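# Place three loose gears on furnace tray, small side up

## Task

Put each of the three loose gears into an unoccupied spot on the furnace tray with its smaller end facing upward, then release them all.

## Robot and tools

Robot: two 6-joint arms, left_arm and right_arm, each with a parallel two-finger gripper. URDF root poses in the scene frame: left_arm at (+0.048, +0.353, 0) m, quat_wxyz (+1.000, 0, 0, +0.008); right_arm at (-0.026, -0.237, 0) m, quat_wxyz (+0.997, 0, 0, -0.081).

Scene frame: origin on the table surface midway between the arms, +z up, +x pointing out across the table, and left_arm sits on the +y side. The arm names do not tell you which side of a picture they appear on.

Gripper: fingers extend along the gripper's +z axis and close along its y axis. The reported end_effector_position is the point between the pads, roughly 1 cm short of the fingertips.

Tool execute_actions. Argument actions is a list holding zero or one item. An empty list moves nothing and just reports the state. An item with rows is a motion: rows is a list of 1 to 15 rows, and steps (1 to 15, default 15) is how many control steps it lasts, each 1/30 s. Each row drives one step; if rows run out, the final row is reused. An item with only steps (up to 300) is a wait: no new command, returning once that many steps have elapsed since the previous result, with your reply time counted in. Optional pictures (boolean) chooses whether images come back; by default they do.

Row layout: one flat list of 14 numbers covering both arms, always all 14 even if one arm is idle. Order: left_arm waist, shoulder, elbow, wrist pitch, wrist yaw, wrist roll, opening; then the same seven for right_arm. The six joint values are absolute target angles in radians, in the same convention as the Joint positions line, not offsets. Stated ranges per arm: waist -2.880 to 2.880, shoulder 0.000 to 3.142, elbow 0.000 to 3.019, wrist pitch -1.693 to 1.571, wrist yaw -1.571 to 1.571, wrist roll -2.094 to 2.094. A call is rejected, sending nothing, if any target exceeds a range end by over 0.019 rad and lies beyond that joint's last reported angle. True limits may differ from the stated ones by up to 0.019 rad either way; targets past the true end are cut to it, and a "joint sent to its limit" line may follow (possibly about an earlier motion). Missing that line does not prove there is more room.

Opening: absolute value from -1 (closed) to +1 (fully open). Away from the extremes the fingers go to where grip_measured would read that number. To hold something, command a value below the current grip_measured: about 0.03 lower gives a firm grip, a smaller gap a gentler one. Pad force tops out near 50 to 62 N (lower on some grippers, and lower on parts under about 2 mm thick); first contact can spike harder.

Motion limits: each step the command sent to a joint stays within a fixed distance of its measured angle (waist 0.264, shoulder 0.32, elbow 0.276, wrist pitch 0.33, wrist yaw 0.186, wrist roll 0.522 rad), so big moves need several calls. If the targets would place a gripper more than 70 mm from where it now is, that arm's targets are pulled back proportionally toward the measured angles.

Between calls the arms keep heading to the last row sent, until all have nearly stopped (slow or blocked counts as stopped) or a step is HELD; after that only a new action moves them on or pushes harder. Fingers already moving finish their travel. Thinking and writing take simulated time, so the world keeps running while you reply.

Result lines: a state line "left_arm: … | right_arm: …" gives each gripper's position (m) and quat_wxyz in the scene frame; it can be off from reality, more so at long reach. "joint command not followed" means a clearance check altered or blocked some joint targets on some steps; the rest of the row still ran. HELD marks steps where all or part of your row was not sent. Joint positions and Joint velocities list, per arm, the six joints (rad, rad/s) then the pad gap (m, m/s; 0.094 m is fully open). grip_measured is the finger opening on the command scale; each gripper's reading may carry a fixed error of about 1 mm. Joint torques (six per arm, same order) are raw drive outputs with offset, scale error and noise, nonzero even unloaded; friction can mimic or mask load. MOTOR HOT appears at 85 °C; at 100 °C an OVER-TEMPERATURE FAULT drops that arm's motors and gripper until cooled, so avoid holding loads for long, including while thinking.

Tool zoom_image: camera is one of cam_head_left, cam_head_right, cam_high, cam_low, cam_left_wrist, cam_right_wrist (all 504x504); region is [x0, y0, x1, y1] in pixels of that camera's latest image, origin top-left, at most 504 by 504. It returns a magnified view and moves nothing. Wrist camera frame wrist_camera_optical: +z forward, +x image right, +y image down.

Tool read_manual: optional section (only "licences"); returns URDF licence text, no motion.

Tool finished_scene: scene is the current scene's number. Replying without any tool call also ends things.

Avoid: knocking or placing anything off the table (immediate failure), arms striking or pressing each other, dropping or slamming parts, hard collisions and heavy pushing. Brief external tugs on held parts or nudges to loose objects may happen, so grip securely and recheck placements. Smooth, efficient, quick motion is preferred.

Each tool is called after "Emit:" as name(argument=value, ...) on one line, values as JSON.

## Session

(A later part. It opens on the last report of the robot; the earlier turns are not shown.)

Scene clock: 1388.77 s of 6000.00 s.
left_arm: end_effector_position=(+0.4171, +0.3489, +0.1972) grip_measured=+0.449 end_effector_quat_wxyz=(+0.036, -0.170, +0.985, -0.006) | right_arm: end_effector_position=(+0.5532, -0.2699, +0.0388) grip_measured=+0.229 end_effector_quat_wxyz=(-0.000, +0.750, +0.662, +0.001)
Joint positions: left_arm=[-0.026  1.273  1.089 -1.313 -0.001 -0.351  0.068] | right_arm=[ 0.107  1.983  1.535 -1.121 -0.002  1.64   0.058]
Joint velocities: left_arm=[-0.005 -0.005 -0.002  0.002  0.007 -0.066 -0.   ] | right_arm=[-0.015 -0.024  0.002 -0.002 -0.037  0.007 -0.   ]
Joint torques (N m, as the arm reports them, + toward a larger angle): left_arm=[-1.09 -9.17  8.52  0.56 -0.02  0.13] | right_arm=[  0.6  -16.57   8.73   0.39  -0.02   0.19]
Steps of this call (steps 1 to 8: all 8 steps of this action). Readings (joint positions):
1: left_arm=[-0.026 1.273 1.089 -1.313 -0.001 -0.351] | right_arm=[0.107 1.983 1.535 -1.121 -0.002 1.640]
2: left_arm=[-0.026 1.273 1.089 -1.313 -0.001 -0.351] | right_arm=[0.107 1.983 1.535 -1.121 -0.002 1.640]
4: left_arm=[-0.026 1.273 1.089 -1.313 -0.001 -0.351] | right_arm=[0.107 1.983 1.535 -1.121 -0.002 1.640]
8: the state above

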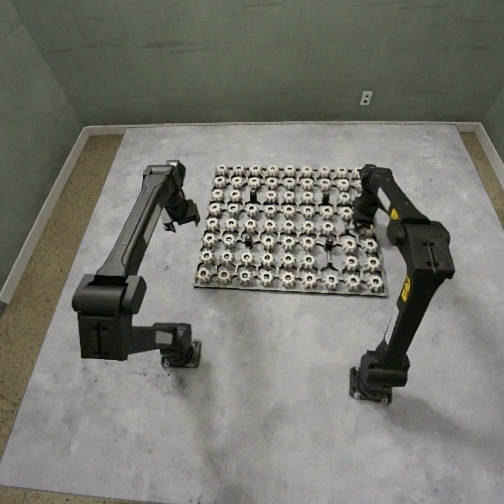

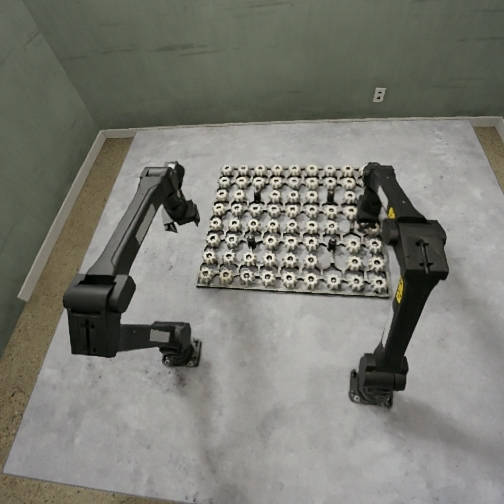

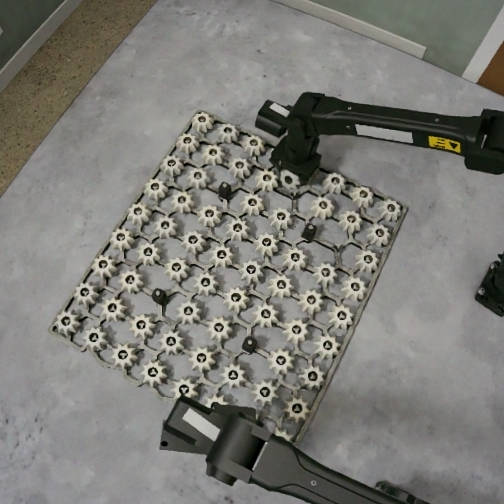

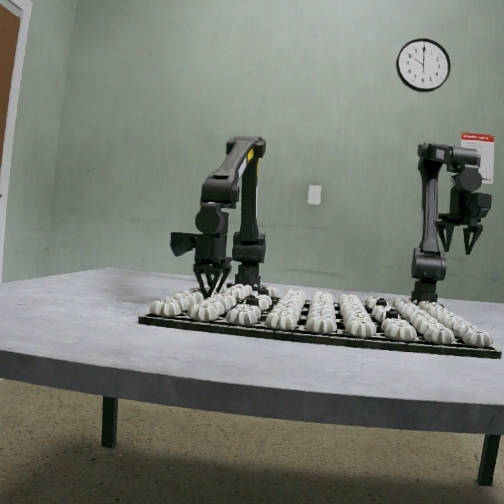

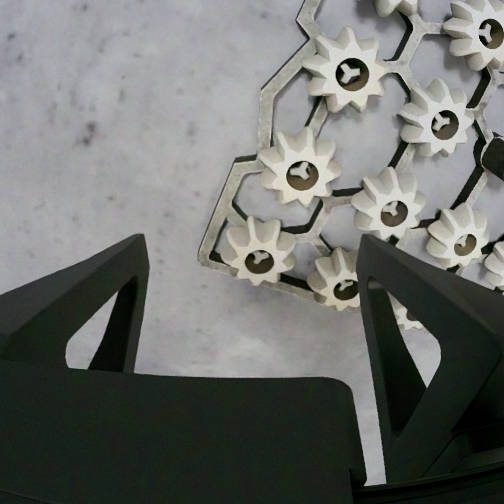

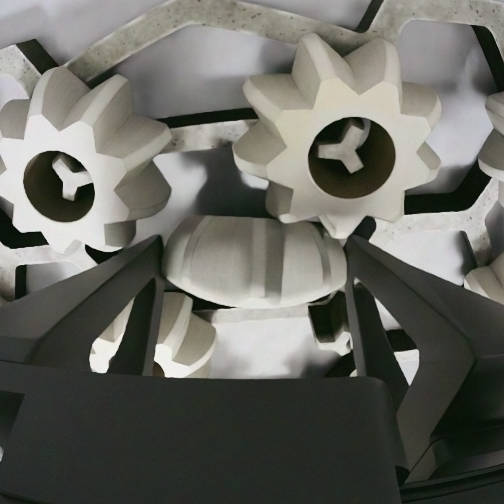

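Emit:
execute_actions(actions=[{"rows":[[-0.02,1.27,1.08,-1.32,0,-0.34,0.45,0.107,1.98,1.55,-1.12,-0.005,1.652,0.13],[-0.02,1.27,1.08,-1.32,0,-0.34,0.45,0.112,1.965,1.55,-1.12,-0.005,1.652,0.13],[-0.02,1.27,1.08,-1.32,0,-0.34,0.45,0.116,1.95,1.55,-1.122,-0.005,1.652,0.13],[-0.02,1.27,1.08,-1.32,0,-0.34,0.45,0.119,1.937,1.55,-1.126,-0.005,1.652,0.13],[-0.02,1.27,1.08,-1.32,0,-0.34,0.45,0.122,1.925,1.55,-1.131,-0.005,1.652,0.13],[-0.02,1.27,1.08,-1.32,0,-0.34,0.45,0.122,1.913,1.55,-1.137,-0.005,1.652,0.13],[-0.02,1.27,1.08,-1.32,0,-0.34,0.45,0.122,1.90,1.55,-1.145,-0.005,1.652,0.13],[-0.02,1.27,1.08,-1.32,0,-0.34,0.45,0.122,1.888,1.55,-1.154,-0.005,1.652,0.13],[-0.02,1.27,1.08,-1.32,0,-0.34,0.45,0.122,1.875,1.55,-1.164,-0.005,1.652,0.13],[-0.02,1.27,1.08,-1.32,0,-0.34,0.45,0.122,1.862,1.55,-1.175,-0.005,1.652,0.13],[-0.02,1.27,1.08,-1.32,0,-0.34,0.45,0.122,1.85,1.55,-1.187,-0.005,1.652,0.13],[-0.02,1.27,1.08,-1.32,0,-0.34,0.45,0.122,1.837,1.55,-1.199,-0.005,1.652,0.13],[-0.02,1.27,1.08,-1.32,0,-0.34,0.45,0.122,1.825,1.55,-1.211,-0.005,1.652,0.13],[-0.02,1.27,1.08,-1.32,0,-0.34,0.45,0.122,1.812,1.55,-1.223,-0.005,1.652,0.13],[-0.02,1.27,1.08,-1.32,0,-0.34,0.45,0.12,1.80,1.55,-1.235,-0.005,1.652,0.13]],"steps":15}], pictures=false)

Emit:
execute_actions(actions=[{"rows":[[-0.02,1.27,1.08,-1.32,0,-0.34,0.45,0.119,1.79,1.549,-1.25,-0.003,1.645,0.13],[-0.02,1.27,1.08,-1.32,0,-0.34,0.45,0.118,1.78,1.546,-1.265,0.003,1.64,0.13],[-0.02,1.27,1.08,-1.32,0,-0.34,0.45,0.115,1.77,1.541,-1.28,0.012,1.635,0.13],[-0.02,1.27,1.08,-1.32,0,-0.34,0.45,0.111,1.76,1.535,-1.29,0.025,1.63,0.13],[-0.02,1.27,1.08,-1.32,0,-0.34,0.45,0.107,1.75,1.527,-1.297,0.042,1.625,0.13],[-0.02,1.27,1.08,-1.32,0,-0.34,0.45,0.101,1.74,1.517,-1.30,0.061,1.62,0.13],[-0.02,1.27,1.08,-1.32,0,-0.34,0.45,0.095,1.73,1.505,-1.30,0.084,1.615,0.13],[-0.02,1.27,1.08,-1.32,0,-0.34,0.45,0.088,1.722,1.493,-1.297,0.109,1.61,0.13],[-0.02,1.27,1.08,-1.32,0,-0.34,0.45,0.080,1.715,1.479,-1.29,0.137,1.605,0.13],[-0.02,1.27,1.08,-1.32,0,-0.34,0.45,0.072,1.71,1.464,-1.282,0.167,1.60,0.13],[-0.02,1.27,1.08,-1.32,0,-0.34,0.45,0.063,1.705,1.447,-1.272,0.200,1.595,0.13],[-0.02,1.27,1.08,-1.32,0,-0.34,0.45,0.053,1.70,1.430,-1.26,0.234,1.59,0.13],[-0.02,1.27,1.08,-1.32,0,-0.34,0.45,0.043,1.70,1.412,-1.246,0.271,1.585,0.13],[-0.02,1.27,1.08,-1.32,0,-0.34,0.45,0.032,1.70,1.392,-1.23,0.309,1.58,0.13],[-0.02,1.27,1.08,-1.32,0,-0.34,0.45,0.021,1.70,1.372,-1.212,0.349,1.575,0.13]],"steps":15}], pictures=false)

Emit:
execute_actions(actions=[{"rows":[[-0.02,1.27,1.08,-1.32,0,-0.34,0.45,0.009,1.70,1.352,-1.192,0.390,1.57,0.13],[-0.02,1.27,1.08,-1.32,0,-0.34,0.45,-0.002,1.70,1.331,-1.171,0.432,1.565,0.13],[-0.02,1.27,1.08,-1.32,0,-0.34,0.45,-0.014,1.702,1.309,-1.149,0.475,1.56,0.13],[-0.02,1.27,1.08,-1.32,0,-0.34,0.45,-0.027,1.705,1.287,-1.127,0.520,1.56,0.13],[-0.02,1.27,1.08,-1.32,0,-0.34,0.45,-0.039,1.71,1.264,-1.104,0.564,1.56,0.13],[-0.02,1.27,1.08,-1.32,0,-0.34,0.45,-0.052,1.716,1.242,-1.08,0.609,1.56,0.13],[-0.02,1.27,1.08,-1.32,0,-0.34,0.45,-0.065,1.723,1.219,-1.056,0.655,1.56,0.13],[-0.02,1.27,1.08,-1.32,0,-0.34,0.45,-0.077,1.731,1.196,-1.032,0.700,1.56,0.13],[-0.02,1.27,1.08,-1.32,0,-0.34,0.45,-0.090,1.74,1.173,-1.006,0.746,1.56,0.13],[-0.02,1.27,1.08,-1.32,0,-0.34,0.45,-0.103,1.75,1.151,-0.98,0.791,1.56,0.13],[-0.02,1.27,1.08,-1.32,0,-0.34,0.45,-0.115,1.76,1.128,-0.952,0.835,1.56,0.13],[-0.02,1.27,1.08,-1.32,0,-0.34,0.45,-0.128,1.77,1.106,-0.922,0.880,1.56,0.13],[-0.02,1.27,1.08,-1.32,0,-0.34,0.45,-0.140,1.78,1.084,-0.892,0.923,1.56,0.13],[-0.02,1.27,1.08,-1.32,0,-0.34,0.45,-0.151,1.79,1.063,-0.862,0.965,1.56,0.13],[-0.02,1.27,1.08,-1.32,0,-0.34,0.45,-0.163,1.80,1.043,-0.832,1.006,1.56,0.13]],"steps":15}], pictures=false)

Emit:
execute_actions(actions=[{"rows":[[-0.02,1.27,1.08,-1.32,0,-0.34,0.45,-0.174,1.81,1.023,-0.802,1.046,1.56,0.13],[-0.02,1.27,1.08,-1.32,0,-0.34,0.45,-0.185,1.82,1.003,-0.772,1.084,1.56,0.13],[-0.02,1.27,1.08,-1.32,0,-0.34,0.45,-0.195,1.828,0.985,-0.743,1.121,1.56,0.13],[-0.02,1.27,1.08,-1.32,0,-0.34,0.45,-0.205,1.835,0.968,-0.716,1.155,1.56,0.13],[-0.02,1.27,1.08,-1.32,0,-0.34,0.45,-0.214,1.841,0.951,-0.69,1.188,1.56,0.13],[-0.02,1.27,1.08,-1.32,0,-0.34,0.45,-0.222,1.846,0.936,-0.667,1.218,1.56,0.13],[-0.02,1.27,1.08,-1.32,0,-0.34,0.45,-0.230,1.85,0.922,-0.646,1.246,1.56,0.13],[-0.02,1.27,1.08,-1.32,0,-0.34,0.45,-0.237,1.853,0.910,-0.628,1.271,1.56,0.13],[-0.02,1.27,1.08,-1.32,0,-0.34,0.45,-0.243,1.855,0.898,-0.612,1.294,1.56,0.13],[-0.02,1.27,1.08,-1.32,0,-0.34,0.45,-0.249,1.855,0.888,-0.599,1.313,1.56,0.13],[-0.02,1.27,1.08,-1.32,0,-0.34,0.45,-0.253,1.855,0.880,-0.588,1.330,1.56,0.13],[-0.02,1.27,1.08,-1.32,0,-0.34,0.45,-0.257,1.855,0.874,-0.58,1.343,1.56,0.13],[-0.02,1.27,1.08,-1.32,0,-0.34,0.45,-0.260,1.855,0.869,-0.574,1.352,1.56,0.13],[-0.02,1.27,1.08,-1.32,0,-0.34,0.45,-0.261,1.855,0.866,-0.57,1.358,1.56,0.13],[-0.02,1.27,1.08,-1.32,0,-0.34,0.45,-0.262,1.855,0.865,-0.568,1.36,1.56,0.13]],"steps":15}], pictures=false)

Emit:
execute_actions(actions=[{"steps":10}])

Scene clock: 1442.70 s of 6000.00 s.
left_arm: end_effector_position=(+0.4171, +0.3489, +0.1972) grip_measured=+0.449 end_effector_quat_wxyz=(+0.036, -0.170, +0.985, -0.006) | right_arm: end_effector_position=(+0.5368, -0.2658, +0.0721) grip_measured=+0.229 end_effector_quat_wxyz=(-0.007, +0.748, +0.664, -0.006)
Joint positions: left_arm=[-0.026  1.273  1.089 -1.313 -0.001 -0.351  0.068] | right_arm=[ 0.112  1.919  1.529 -1.199 -0.002  1.64   0.058]
Joint velocities: left_arm=[-0.005 -0.005  0.007 -0.017 -0.007  0.081 -0.001] | right_arm=[-0.005 -0.386 -0.007 -0.315 -0.007 -0.007  0.   ]
Joint torques (N m, as the arm reports them, + toward a larger angle): left_arm=[-1.01 -9.31  8.53  0.56 -0.01  0.13] | right_arm=[  1.25 -23.4   10.2   -0.53  -0.02   0.12]
Steps of this call (steps 1 to 15: the robot went on to your last target; steps 16 to 90: nothing new was sent; then 50.43 s passed at rest; steps 91 to 105: all 15 steps of this action). Readings (joint positions):
91: left_arm=[-0.026 1.273 1.089 -1.313 -0.001 -0.351] | right_arm=[0.107 1.983 1.535 -1.121 -0.002 1.640]
92: left_arm=[-0.026 1.273 1.089 -1.313 -0.001 -0.351] | right_arm=[0.107 1.983 1.535 -1.121 -0.002 1.640]
94: left_arm=[-0.026 1.273 1.089 -1.313 -0.001 -0.351] | right_arm=[0.107 1.983 1.535 -1.121 -0.002 1.640]
98: left_arm=[-0.026 1.273 1.089 -1.313 -0.001 -0.351] | right_arm=[0.108 1.979 1.535 -1.130 -0.002 1.640]
105: the state above

Scene clock: 1443.20 s of 6000.00 s.
left_arm: end_effector_position=(+0.4171, +0.3489, +0.1972) grip_measured=+0.449 end_effector_quat_wxyz=(+0.036, -0.170, +0.985, -0.006) | right_arm: end_effector_position=(+0.4746, -0.3386, +0.1367) grip_measured=+0.229 end_effector_quat_wxyz=(+0.106, +0.743, +0.651, -0.112)
Joint positions: left_arm=[-0.026  1.273  1.089 -1.313 -0.001 -0.351  0.068] | right_arm=[ 0.066  1.721  1.4   -1.25   0.309  1.607  0.058]
Joint velocities: left_arm=[-0.005  0.005  0.002  0.002 -0.037 -0.022 -0.001] | right_arm=[-0.357 -0.015 -0.554  0.408  1.077 -0.051 -0.002]
Joint torques (N m, as the arm reports them, + toward a larger angle): left_arm=[-0.99 -9.25  8.49  0.6  -0.02  0.12] | right_arm=[ -0.94 -17.     9.19   0.1    0.39  -0.18]
Steps of this call (steps 1 to 15: all 15 steps of this action). Readings (joint positions):
1: left_arm=[-0.026 1.273 1.089 -1.313 -0.001 -0.351] | right_arm=[0.112 1.906 1.529 -1.210 -0.002 1.640]
2: left_arm=[-0.026 1.273 1.089 -1.313 -0.001 -0.351] | right_arm=[0.112 1.891 1.529 -1.223 -0.002 1.640]
4: left_arm=[-0.026 1.273 1.089 -1.313 -0.001 -0.351] | right_arm=[0.112 1.858 1.527 -1.252 0.011 1.640]
8: left_arm=[-0.026 1.273 1.089 -1.313 -0.001 -0.351] | right_arm=[0.111 1.786 1.502 -1.284 0.084 1.634]
15: the state above

Scene clock: 1443.70 s of 6000.00 s.
left_arm: end_effector_position=(+0.4171, +0.3489, +0.1972) grip_measured=+0.449 end_effector_quat_wxyz=(+0.036, -0.170, +0.985, -0.006) | right_arm: end_effector_position=(+0.3630, -0.5053, +0.0707) grip_measured=+0.229 end_effector_quat_wxyz=(+0.266, +0.712, +0.530, -0.377)
Joint positions: left_arm=[-0.026  1.273  1.089 -1.313 -0.001 -0.351  0.068] | right_arm=[-0.137  1.767  1.07  -0.897  0.959  1.574  0.058]
Joint velocities: left_arm=[ 0.005 -0.005 -0.007  0.007  0.007 -0.066 -0.001] | right_arm=[-0.327  0.347 -0.589  0.852  1.092 -0.022 -0.001]
Joint torques (N m, as the arm reports them, + toward a larger angle): left_arm=[-1.02 -9.18  8.51  0.6   0.    0.12] | right_arm=[ -0.19 -13.07   7.76  -0.22   0.75  -0.12]
Steps of this call (steps 1 to 15: all 15 steps of this action). Readings (joint positions):
1: left_arm=[-0.026 1.273 1.089 -1.313 -0.001 -0.351] | right_arm=[0.053 1.721 1.380 -1.234 0.349 1.602]
2: left_arm=[-0.026 1.273 1.089 -1.313 -0.001 -0.351] | right_arm=[0.039 1.721 1.358 -1.214 0.389 1.597]
4: left_arm=[-0.026 1.273 1.089 -1.313 -0.001 -0.351] | right_arm=[0.008 1.721 1.310 -1.175 0.475 1.588]
8: left_arm=[-0.026 1.273 1.089 -1.313 -0.001 -0.351] | right_arm=[-0.051 1.721 1.217 -1.087 0.653 1.579]
15: the state above

Scene clock: 1444.20 s of 6000.00 s.
left_arm: end_effector_position=(+0.4171, +0.3489, +0.1972) grip_measured=+0.449 end_effector_quat_wxyz=(+0.036, -0.170, +0.985, -0.006) | right_arm: end_effector_position=(+0.2701, -0.5506, +0.0353) grip_measured=+0.229 end_effector_quat_wxyz=(+0.324, +0.657, +0.439, -0.520)
Joint positions: left_arm=[-0.026  1.273  1.089 -1.313 -0.001 -0.351  0.068] | right_arm=[-0.254  1.862  0.861 -0.602  1.318  1.573  0.058]
Joint velocities: left_arm=[-0.015 -0.005 -0.012  0.002 -0.007 -0.051 -0.001] | right_arm=[-0.015 -0.005 -0.051 -0.002 -0.125 -0.007 -0.001]
Joint torques (N m, as the arm reports them, + toward a larger angle): left_arm=[-0.95 -9.17  8.49  0.6  -0.02  0.12] | right_arm=[  1.29 -13.53   5.7   -0.28   0.95   0.02]
A step of this action was HELD (marked below), so the robot has no last target. An arm can still carry out its HELD step.
Steps of this call (steps 1 to 15: all 15 steps of this action). Readings (joint positions):
1: left_arm=[-0.026 1.273 1.089 -1.313 -0.001 -0.351] | right_arm=[-0.148 1.780 1.048 -0.867 0.999 1.574]
2: left_arm=[-0.026 1.273 1.089 -1.313 -0.001 -0.351] | right_arm=[-0.159 1.793 1.028 -0.837 1.038 1.574]
4: left_arm=[-0.026 1.273 1.089 -1.313 -0.001 -0.351] | right_arm=[-0.181 1.819 0.987 -0.779 1.109 1.573]
8: left_arm=[-0.026 1.273 1.089 -1.313 -0.001 -0.351] | right_arm=[-0.219 1.856 0.917 -0.680 1.231 1.573]
14: left_arm=[-0.026 1.273 1.089 -1.313 -0.001 -0.351] | right_arm=[-0.252 1.862 0.863 -0.602 1.323 1.573] HELD
15: the state above HELD
joint command not followed: on one or more control steps a check withheld the commanded joint targets of the right arm, and it was not sent them on those steps. On the call's last step the targets were still withheld.
cause: the commanded joint targets would bring two parts of the arm too close to each other (its wrist (the part past joint 4) and its wrist camera, with joints 5 (wrist yaw) and 6 (wrist roll) between them); next, command targets that bring no two parts of the arm closer together.

Scene clock: 1444.53 s of 6000.00 s.
left_arm: end_effector_position=(+0.4171, +0.3489, +0.1972) grip_measured=+0.449 end_effector_quat_wxyz=(+0.036, -0.170, +0.985, -0.006) | right_arm: end_effector_position=(+0.2689, -0.5499, +0.0340) grip_measured=+0.229 end_effector_quat_wxyz=(+0.322, +0.658, +0.440, -0.519)
Joint positions: left_arm=[-0.026  1.273  1.089 -1.313 -0.001 -0.351  0.068] | right_arm=[-0.254  1.862  0.858 -0.602  1.315  1.573  0.058]
Joint velocities: left_arm=[-0.005 -0.005 -0.007 -0.007 -0.022  0.022 -0.   ] | right_arm=[ 0.005 -0.034 -0.007  0.002 -0.007 -0.051  0.001]
Joint torques (N m, as the arm reports them, + toward a larger angle): left_arm=[-1.15 -9.05  8.51  0.54 -0.02  0.13] | right_arm=[  1.17 -12.32   5.7   -0.48   0.95   0.01]
Steps of this call (steps 1 to 10: nothing new was sent). Readings (joint positions):
1: left_arm=[-0.026 1.273 1.089 -1.313 -0.001 -0.351] | right_arm=[-0.254 1.862 0.859 -0.602 1.316 1.573]
2: left_arm=[-0.026 1.273 1.089 -1.313 -0.001 -0.351] | right_arm=[-0.254 1.862 0.858 -0.602 1.315 1.573]
4: left_arm=[-0.026 1.273 1.089 -1.313 -0.001 -0.351] | right_arm=[-0.254 1.862 0.858 -0.602 1.315 1.573]
8: left_arm=[-0.026 1.273 1.089 -1.313 -0.001 -0.351] | right_arm=[-0.254 1.862 0.858 -0.602 1.315 1.573]
10: the state above

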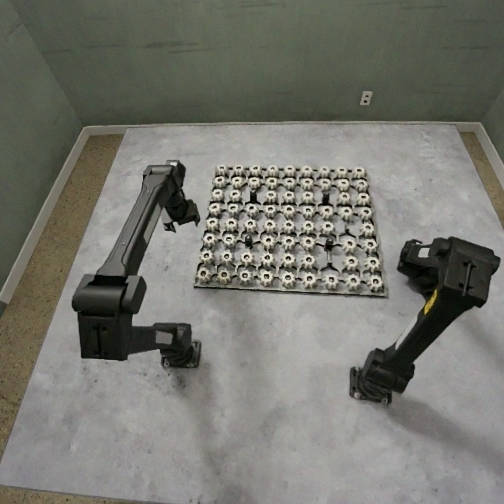

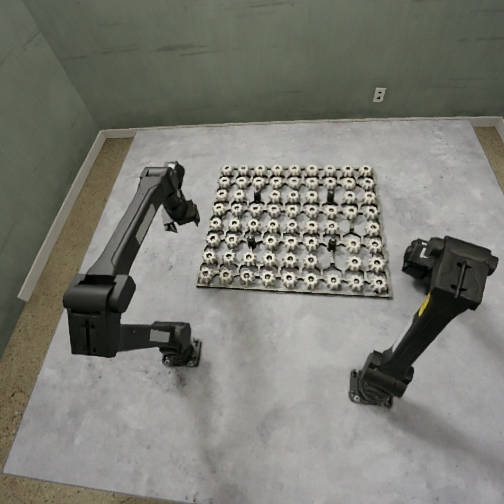

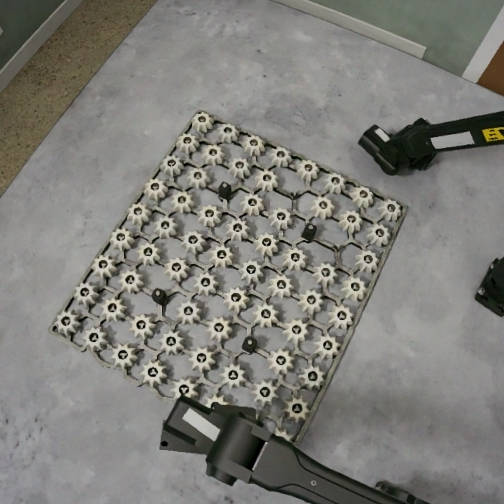

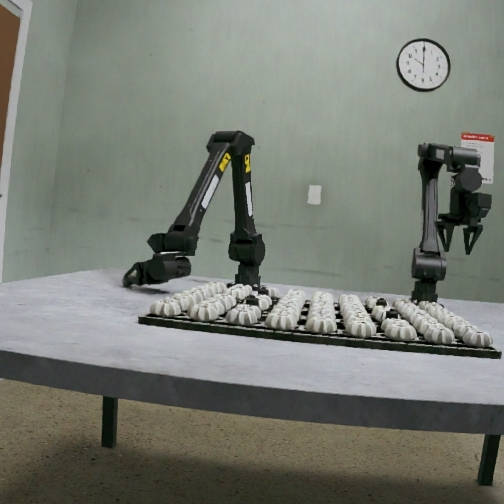

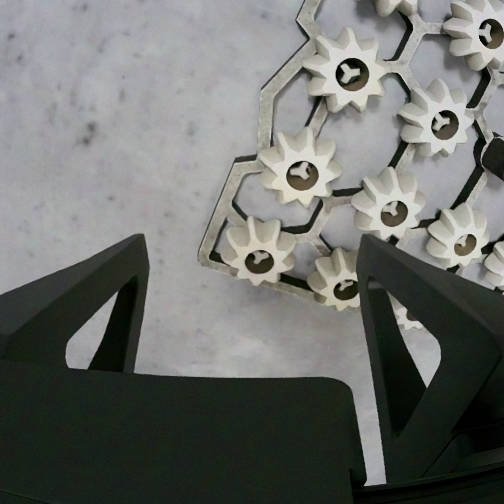

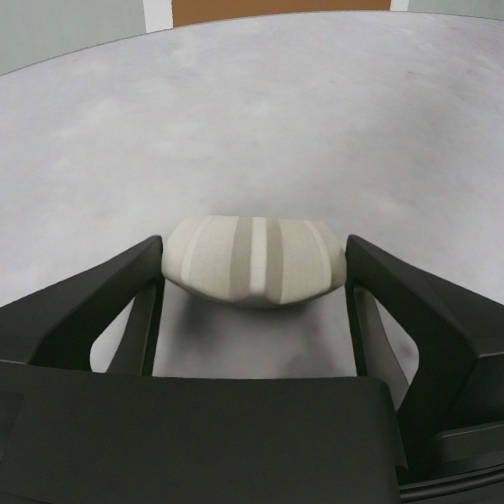

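Emit:
execute_actions(actions=[])

Scene clock: 1461.80 s of 6000.00 s.
left_arm: end_effector_position=(+0.4171, +0.3489, +0.1972) grip_measured=+0.449 end_effector_quat_wxyz=(+0.036, -0.170, +0.985, -0.006) | right_arm: end_effector_position=(+0.2689, -0.5499, +0.0340) grip_measured=+0.229 end_effector_quat_wxyz=(+0.322, +0.658, +0.440, -0.519)
Joint positions: left_arm=[-0.026  1.273  1.089 -1.313 -0.001 -0.351  0.068] | right_arm=[-0.254  1.862  0.858 -0.602  1.315  1.573  0.058]
Joint velocities: left_arm=[-0.015  0.005  0.012  0.012 -0.022  0.037 -0.   ] | right_arm=[ 0.015  0.005 -0.007  0.007  0.037 -0.037 -0.001]
Joint torques (N m, as the arm reports them, + toward a larger angle): left_arm=[-1.11 -9.05  8.5   0.6  -0.01  0.13] | right_arm=[  1.12 -13.25   5.79  -0.43   0.92   0.03]
Steps of this call (steps 1 to 90: nothing new was sent; then 14.27 s passed at rest). Readings (joint positions):
1: left_arm=[-0.026 1.273 1.089 -1.313 -0.001 -0.351] | right_arm=[-0.254 1.862 0.858 -0.602 1.315 1.573]
2: left_arm=[-0.026 1.273 1.089 -1.313 -0.001 -0.351] | right_arm=[-0.254 1.862 0.858 -0.602 1.315 1.573]
4: left_arm=[-0.026 1.273 1.089 -1.313 -0.001 -0.351] | right_arm=[-0.254 1.862 0.858 -0.602 1.315 1.573]
8: left_arm=[-0.026 1.273 1.089 -1.313 -0.001 -0.351] | right_arm=[-0.254 1.862 0.858 -0.602 1.315 1.573]
90: the state above

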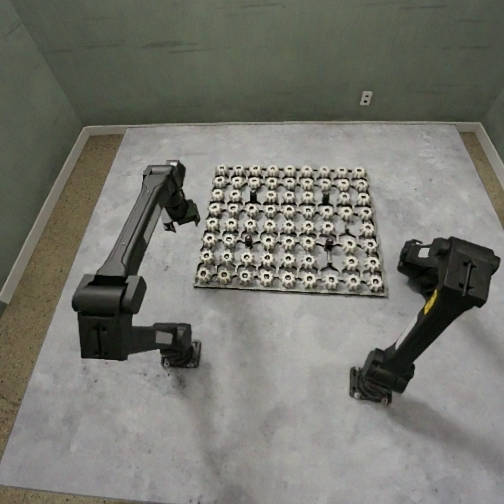

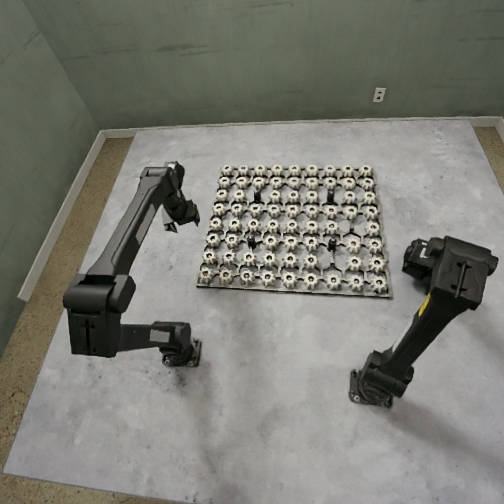

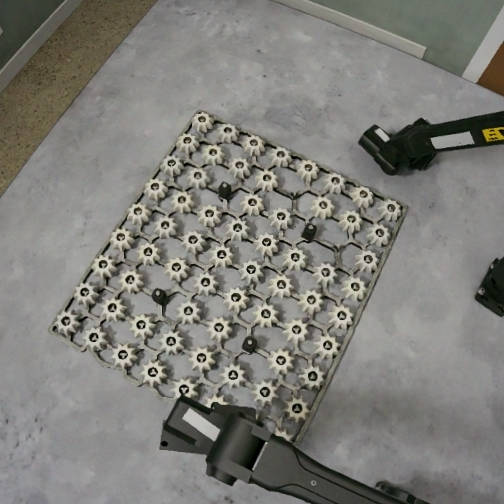

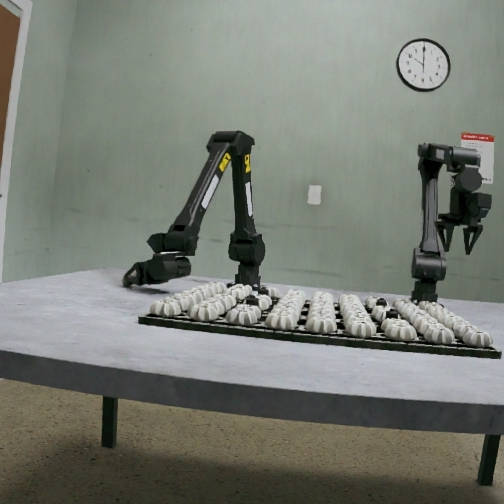

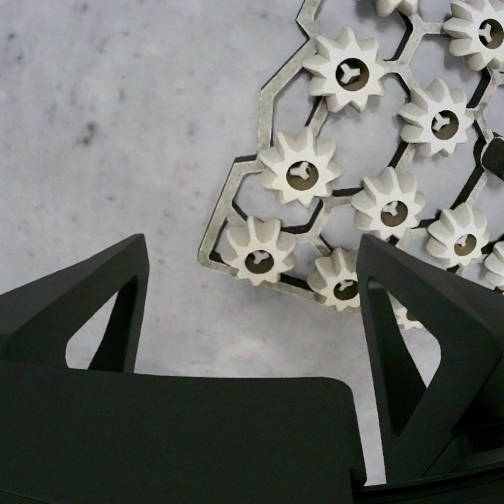

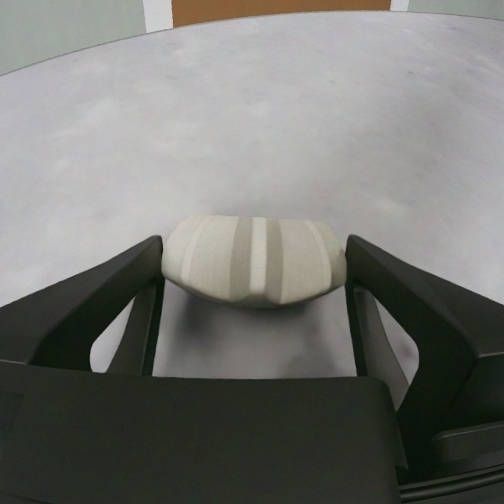

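Emit:
execute_actions(actions=[{"rows": [[-0.02,1.27,1.08,-1.32,0,-0.34,0.45,-0.262,1.868,0.865,-0.58,1.32,1.56,0.13],[-0.02,1.27,1.08,-1.32,0,-0.34,0.45,-0.262,1.871,0.865,-0.58,1.32,1.56,0.13],[-0.02,1.27,1.08,-1.32,0,-0.34,0.45,-0.262,1.874,0.865,-0.58,1.32,1.56,0.13],[-0.02,1.27,1.08,-1.32,0,-0.34,0.45,-0.262,1.877,0.865,-0.58,1.32,1.56,0.13],[-0.02,1.27,1.08,-1.32,0,-0.34,0.45,-0.262,1.880,0.865,-0.58,1.32,1.56,0.13],[-0.02,1.27,1.08,-1.32,0,-0.34,0.45,-0.262,1.883,0.865,-0.58,1.32,1.56,0.13],[-0.02,1.27,1.08,-1.32,0,-0.34,0.45,-0.262,1.886,0.865,-0.58,1.32,1.56,0.13]], "steps": 15}])

Emit:
zoom_image(camera="cam_low", region=[100, 230, 220, 310])

Scene clock: 1474.73 s of 6000.00 s.
left_arm: end_effector_position=(+0.4171, +0.3489, +0.1972) grip_measured=+0.449 end_effector_quat_wxyz=(+0.036, -0.170, +0.985, -0.006) | right_arm: end_effector_position=(+0.2700, -0.5504, +0.0325) grip_measured=+0.229 end_effector_quat_wxyz=(+0.324, +0.659, +0.439, -0.517)
Joint positions: left_arm=[-0.026  1.273  1.089 -1.313 -0.001 -0.351  0.068] | right_arm=[-0.254  1.866  0.858 -0.591  1.314  1.572  0.058]
Joint velocities: left_arm=[ 0.015 -0.005 -0.017 -0.012 -0.022 -0.022 -0.   ] | right_arm=[-0.005  0.005 -0.012 -0.002 -0.095 -0.022  0.001]
Joint torques (N m, as the arm reports them, + toward a larger angle): left_arm=[-0.98 -9.08  8.49  0.57 -0.02  0.12] | right_arm=[ -0.13 -11.21   5.86   0.03   0.86  -0.14]
Steps of this call (steps 1 to 90: nothing new was sent; then 9.43 s passed at rest; steps 91 to 105: all 15 steps of this action). Readings (joint positions):
91: left_arm=[-0.026 1.273 1.089 -1.313 -0.001 -0.351] | right_arm=[-0.254 1.862 0.858 -0.600 1.313 1.573]
92: left_arm=[-0.026 1.273 1.089 -1.313 -0.001 -0.351] | right_arm=[-0.254 1.862 0.858 -0.596 1.312 1.573]
94: left_arm=[-0.026 1.273 1.089 -1.313 -0.001 -0.351] | right_arm=[-0.254 1.863 0.858 -0.592 1.312 1.573]
98: left_arm=[-0.026 1.273 1.089 -1.313 -0.001 -0.351] | right_arm=[-0.254 1.865 0.858 -0.591 1.313 1.572]
105: the state above

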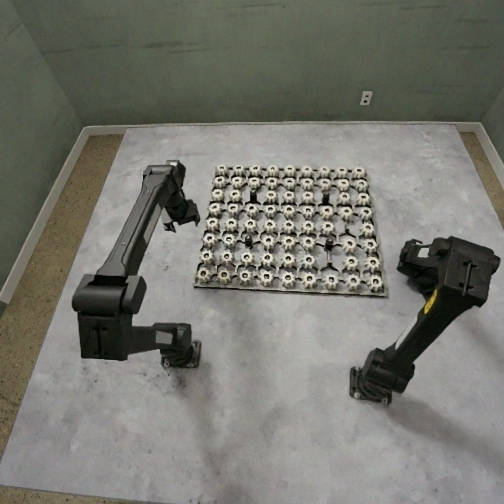

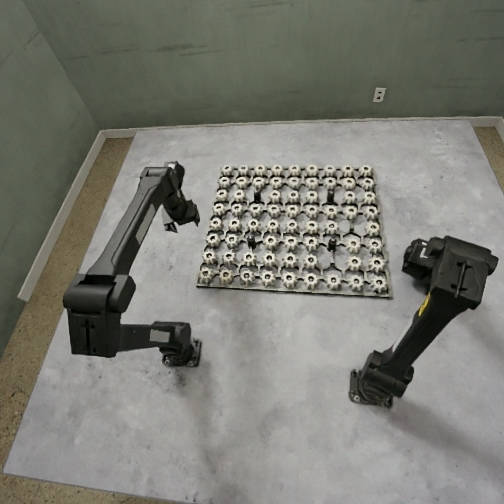

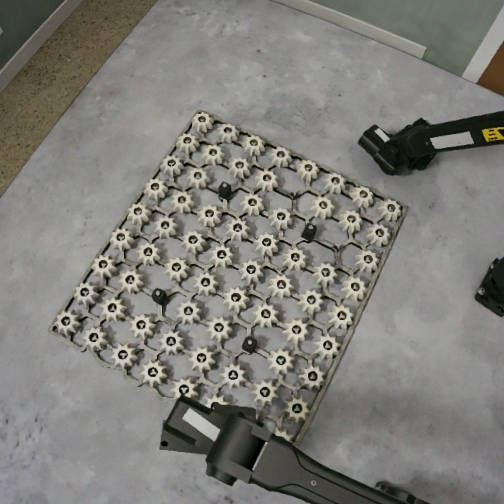

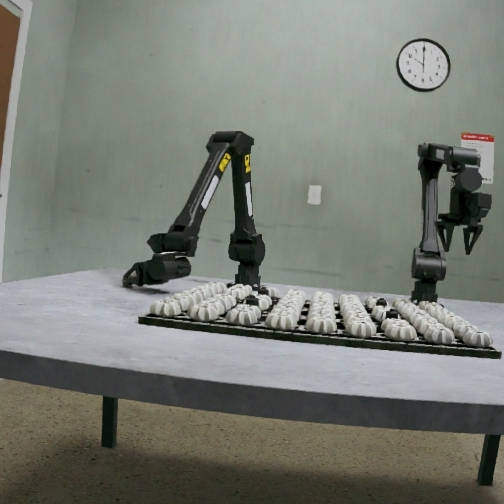

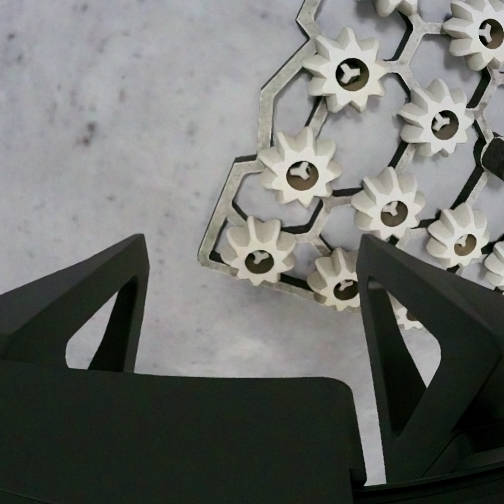

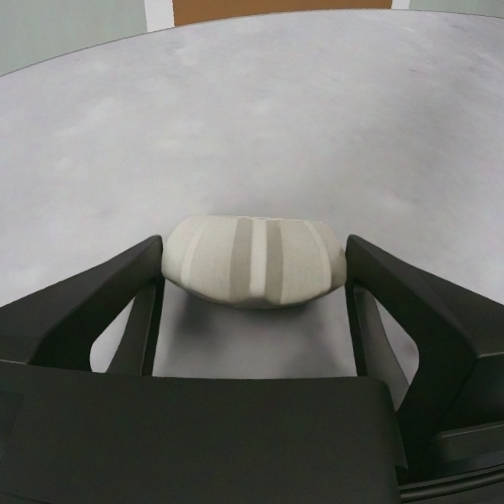

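Region (100, 230, 220, 310) of cam_low's 504x504 image, scaled by 4.200, with more detail than that image has.

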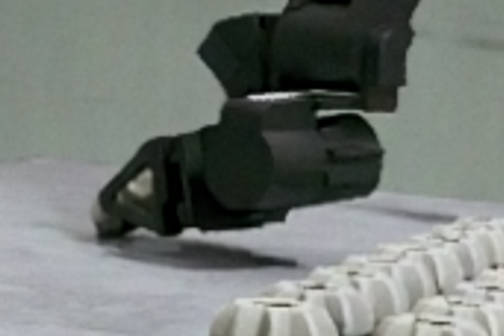

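Emit:
execute_actions(actions=[{"rows": [[-0.02,1.27,1.08,-1.32,0,-0.34,0.45,-0.262,1.888,0.865,-0.58,1.32,1.56,0.15],[-0.02,1.27,1.08,-1.32,0,-0.34,0.45,-0.262,1.890,0.865,-0.58,1.32,1.56,0.17],[-0.02,1.27,1.08,-1.32,0,-0.34,0.45,-0.262,1.892,0.865,-0.58,1.32,1.56,0.19],[-0.02,1.27,1.08,-1.32,0,-0.34,0.45,-0.262,1.894,0.865,-0.58,1.32,1.56,0.20],[-0.02,1.27,1.08,-1.32,0,-0.34,0.45,-0.262,1.894,0.865,-0.58,1.32,1.56,0.205],[-0.02,1.27,1.08,-1.32,0,-0.34,0.45,-0.262,1.894,0.865,-0.58,1.32,1.56,0.21],[-0.02,1.27,1.08,-1.32,0,-0.34,0.45,-0.262,1.894,0.865,-0.58,1.32,1.56,0.215],[-0.02,1.27,1.08,-1.32,0,-0.34,0.45,-0.262,1.894,0.865,-0.58,1.32,1.56,0.22],[-0.02,1.27,1.08,-1.32,0,-0.34,0.45,-0.262,1.894,0.865,-0.58,1.32,1.56,0.222],[-0.02,1.27,1.08,-1.32,0,-0.34,0.45,-0.262,1.894,0.865,-0.58,1.32,1.56,0.224],[-0.02,1.27,1.08,-1.32,0,-0.34,0.45,-0.262,1.894,0.865,-0.58,1.32,1.56,0.226],[-0.02,1.27,1.08,-1.32,0,-0.34,0.45,-0.262,1.894,0.865,-0.58,1.32,1.56,0.228],[-0.02,1.27,1.08,-1.32,0,-0.34,0.45,-0.262,1.894,0.865,-0.58,1.32,1.56,0.23]], "steps": 15}])

Emit:
execute_actions(actions=[{"rows": [[-0.02,1.27,1.08,-1.32,0,-0.34,0.45,-0.262,1.894,0.865,-0.58,1.32,1.56,0.234],[-0.02,1.27,1.08,-1.32,0,-0.34,0.45,-0.262,1.894,0.865,-0.58,1.32,1.56,0.238],[-0.02,1.27,1.08,-1.32,0,-0.34,0.45,-0.262,1.894,0.865,-0.58,1.32,1.56,0.242],[-0.02,1.27,1.08,-1.32,0,-0.34,0.45,-0.262,1.894,0.865,-0.58,1.32,1.56,0.25],[-0.02,1.27,1.08,-1.32,0,-0.34,0.45,-0.262,1.894,0.865,-0.58,1.32,1.56,0.26],[-0.02,1.27,1.08,-1.32,0,-0.34,0.45,-0.262,1.894,0.865,-0.58,1.32,1.56,0.28],[-0.02,1.27,1.08,-1.32,0,-0.34,0.45,-0.262,1.894,0.865,-0.58,1.32,1.56,0.3],[-0.02,1.27,1.08,-1.32,0,-0.34,0.45,-0.262,1.894,0.865,-0.58,1.32,1.56,0.35],[-0.02,1.27,1.08,-1.32,0,-0.34,0.45,-0.262,1.894,0.865,-0.58,1.32,1.56,0.4],[-0.02,1.27,1.08,-1.32,0,-0.34,0.45,-0.262,1.894,0.865,-0.58,1.32,1.56,0.5],[-0.02,1.27,1.08,-1.32,0,-0.34,0.45,-0.262,1.894,0.865,-0.58,1.32,1.56,0.6],[-0.02,1.27,1.08,-1.32,0,-0.34,0.45,-0.262,1.894,0.865,-0.58,1.32,1.56,0.7],[-0.02,1.27,1.08,-1.32,0,-0.34,0.45,-0.262,1.894,0.865,-0.58,1.32,1.56,0.8]], "steps": 15}])

Scene clock: 1492.07 s of 6000.00 s.
left_arm: end_effector_position=(+0.4171, +0.3489, +0.1972) grip_measured=+0.449 end_effector_quat_wxyz=(+0.036, -0.170, +0.985, -0.006) | right_arm: end_effector_position=(+0.2696, -0.5504, +0.0319) grip_measured=+0.239 end_effector_quat_wxyz=(+0.324, +0.657, +0.439, -0.520)
Joint positions: left_arm=[-0.026  1.273  1.089 -1.313 -0.001 -0.351  0.068] | right_arm=[-0.254  1.869  0.858 -0.59   1.318  1.571  0.058]
Joint velocities: left_arm=[-0.015 -0.005  0.002 -0.007  0.051 -0.022  0.   ] | right_arm=[-0.005 -0.005  0.002 -0.017  0.037  0.007 -0.001]
Joint torques (N m, as the arm reports them, + toward a larger angle): left_arm=[-0.97 -9.04  8.49  0.57  0.    0.13] | right_arm=[  0.56 -11.43   5.61   0.2    0.67  -0.13]
Steps of this call (steps 1 to 15: the robot went on to your last target; steps 16 to 90: nothing new was sent; then 13.83 s passed at rest; steps 91 to 105: all 15 steps of this action). Readings (joint positions):
91: left_arm=[-0.026 1.273 1.089 -1.313 -0.001 -0.351] | right_arm=[-0.254 1.866 0.858 -0.591 1.314 1.572]
92: left_arm=[-0.026 1.273 1.089 -1.313 -0.001 -0.351] | right_arm=[-0.254 1.866 0.858 -0.591 1.314 1.571]
94: left_arm=[-0.026 1.273 1.089 -1.313 -0.001 -0.351] | right_arm=[-0.254 1.867 0.858 -0.591 1.315 1.571]
98: left_arm=[-0.026 1.273 1.089 -1.313 -0.001 -0.351] | right_arm=[-0.254 1.869 0.858 -0.591 1.318 1.571]
105: the state above

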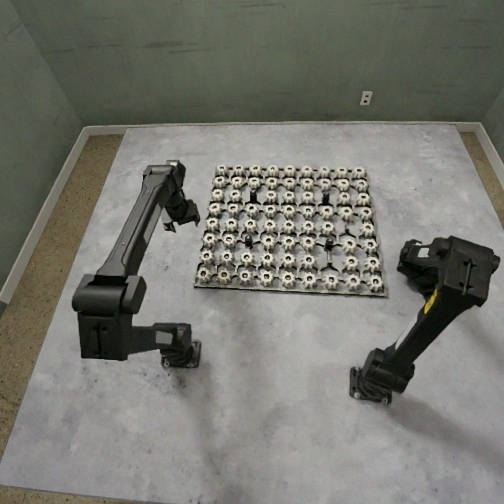

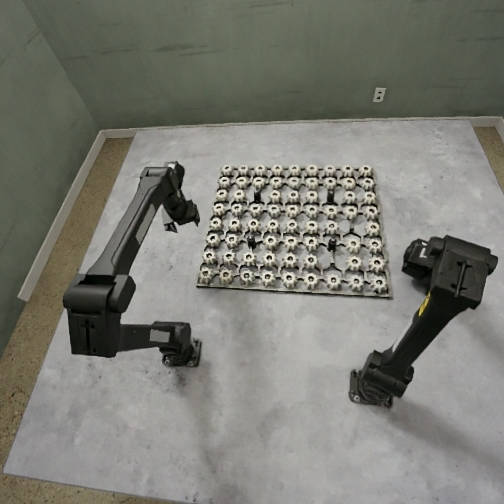

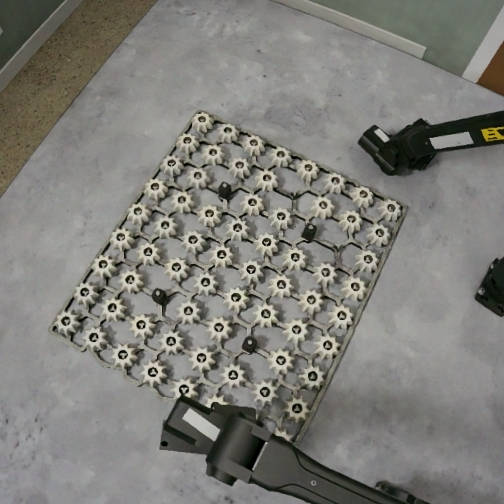

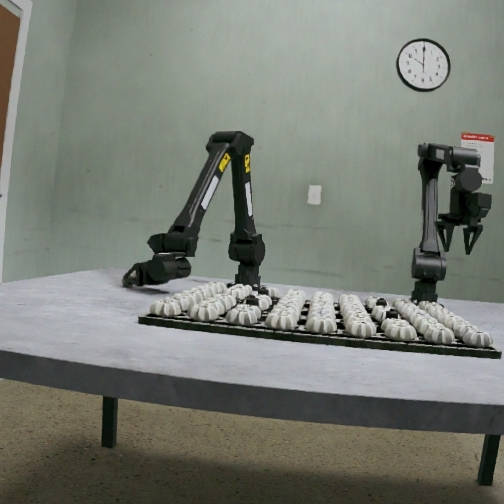

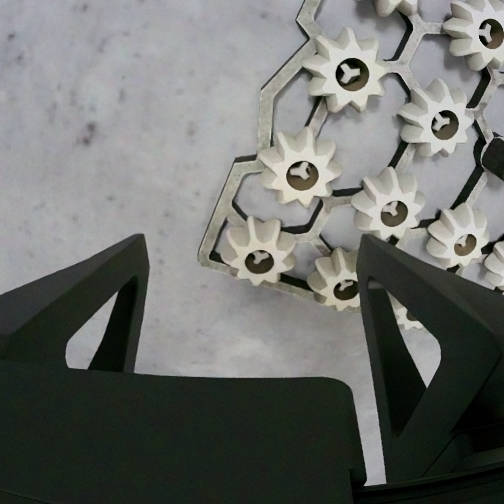

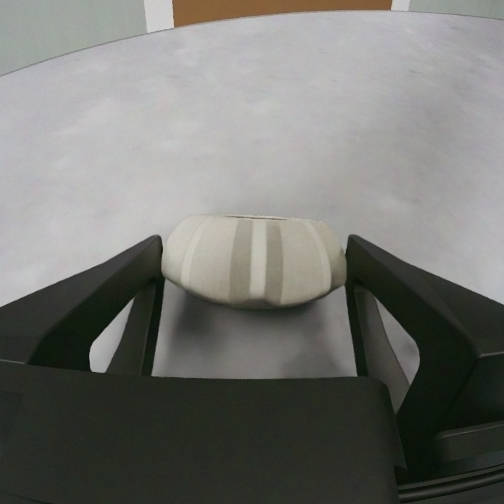

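Scene clock: 1492.57 s of 6000.00 s.
left_arm: end_effector_position=(+0.4171, +0.3489, +0.1972) grip_measured=+0.449 end_effector_quat_wxyz=(+0.036, -0.170, +0.985, -0.006) | right_arm: end_effector_position=(+0.2690, -0.5501, +0.0293) grip_measured=+0.795 end_effector_quat_wxyz=(+0.322, +0.656, +0.441, -0.521)
Joint positions: left_arm=[-0.026  1.273  1.089 -1.313 -0.001 -0.351  0.068] | right_arm=[-0.254  1.876  0.858 -0.59   1.318  1.571  0.084]
Joint velocities: left_arm=[ 0.005 -0.005  0.007  0.007 -0.037 -0.037 -0.   ] | right_arm=[ 0.015 -0.015 -0.002  0.002 -0.066  0.007  0.005]
Joint torques (N m, as the arm reports them, + toward a larger angle): left_arm=[-1.11 -9.08  8.5   0.6  -0.02  0.12] | right_arm=[ -0.62 -10.83   5.55   0.21   0.7   -0.18]
Steps of this call (steps 1 to 15: all 15 steps of this action). Readings (joint positions):
1: left_arm=[-0.026 1.273 1.089 -1.313 -0.001 -0.351] | right_arm=[-0.254 1.869 0.858 -0.590 1.318 1.571]
2: left_arm=[-0.026 1.273 1.089 -1.313 -0.001 -0.351] | right_arm=[-0.254 1.869 0.858 -0.590 1.318 1.571]
4: left_arm=[-0.026 1.273 1.089 -1.313 -0.001 -0.351] | right_arm=[-0.254 1.870 0.858 -0.590 1.318 1.571]
8: left_arm=[-0.026 1.273 1.089 -1.313 -0.001 -0.351] | right_arm=[-0.254 1.875 0.858 -0.590 1.318 1.571]
15: the state above

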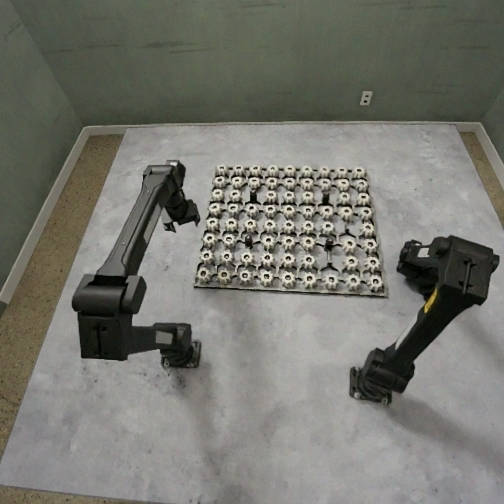

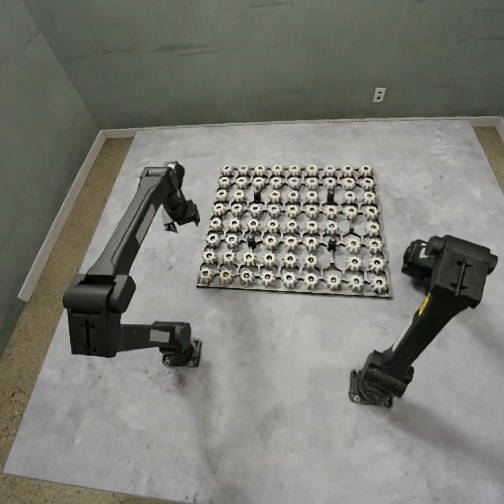

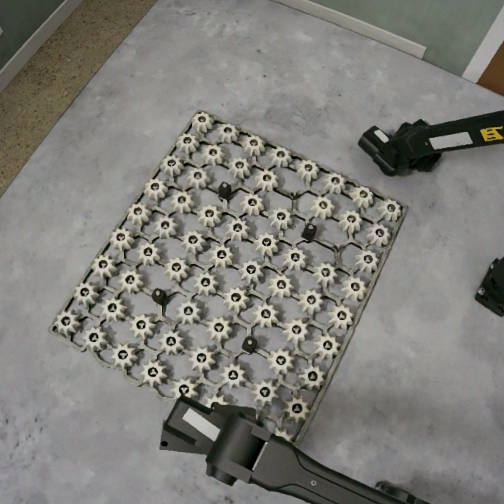

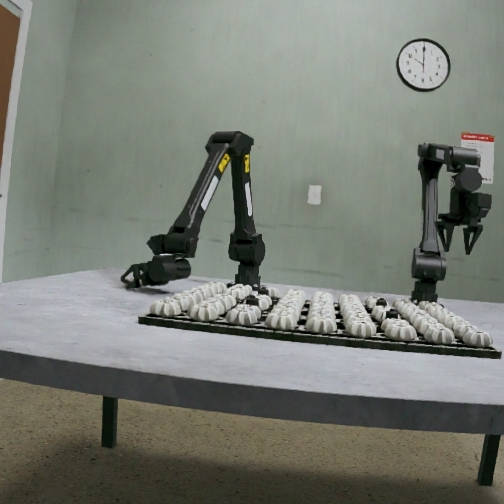

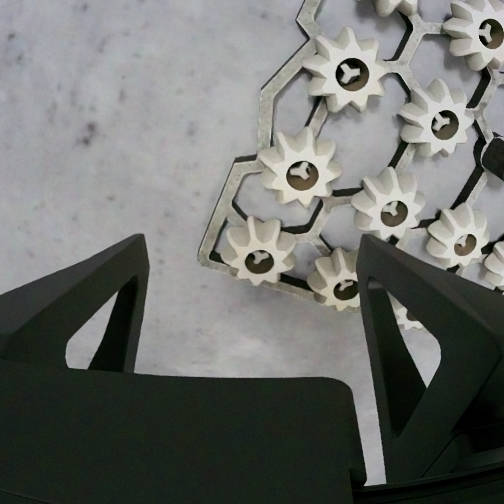

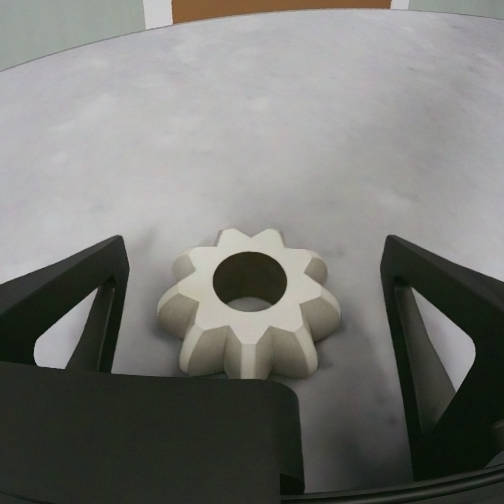

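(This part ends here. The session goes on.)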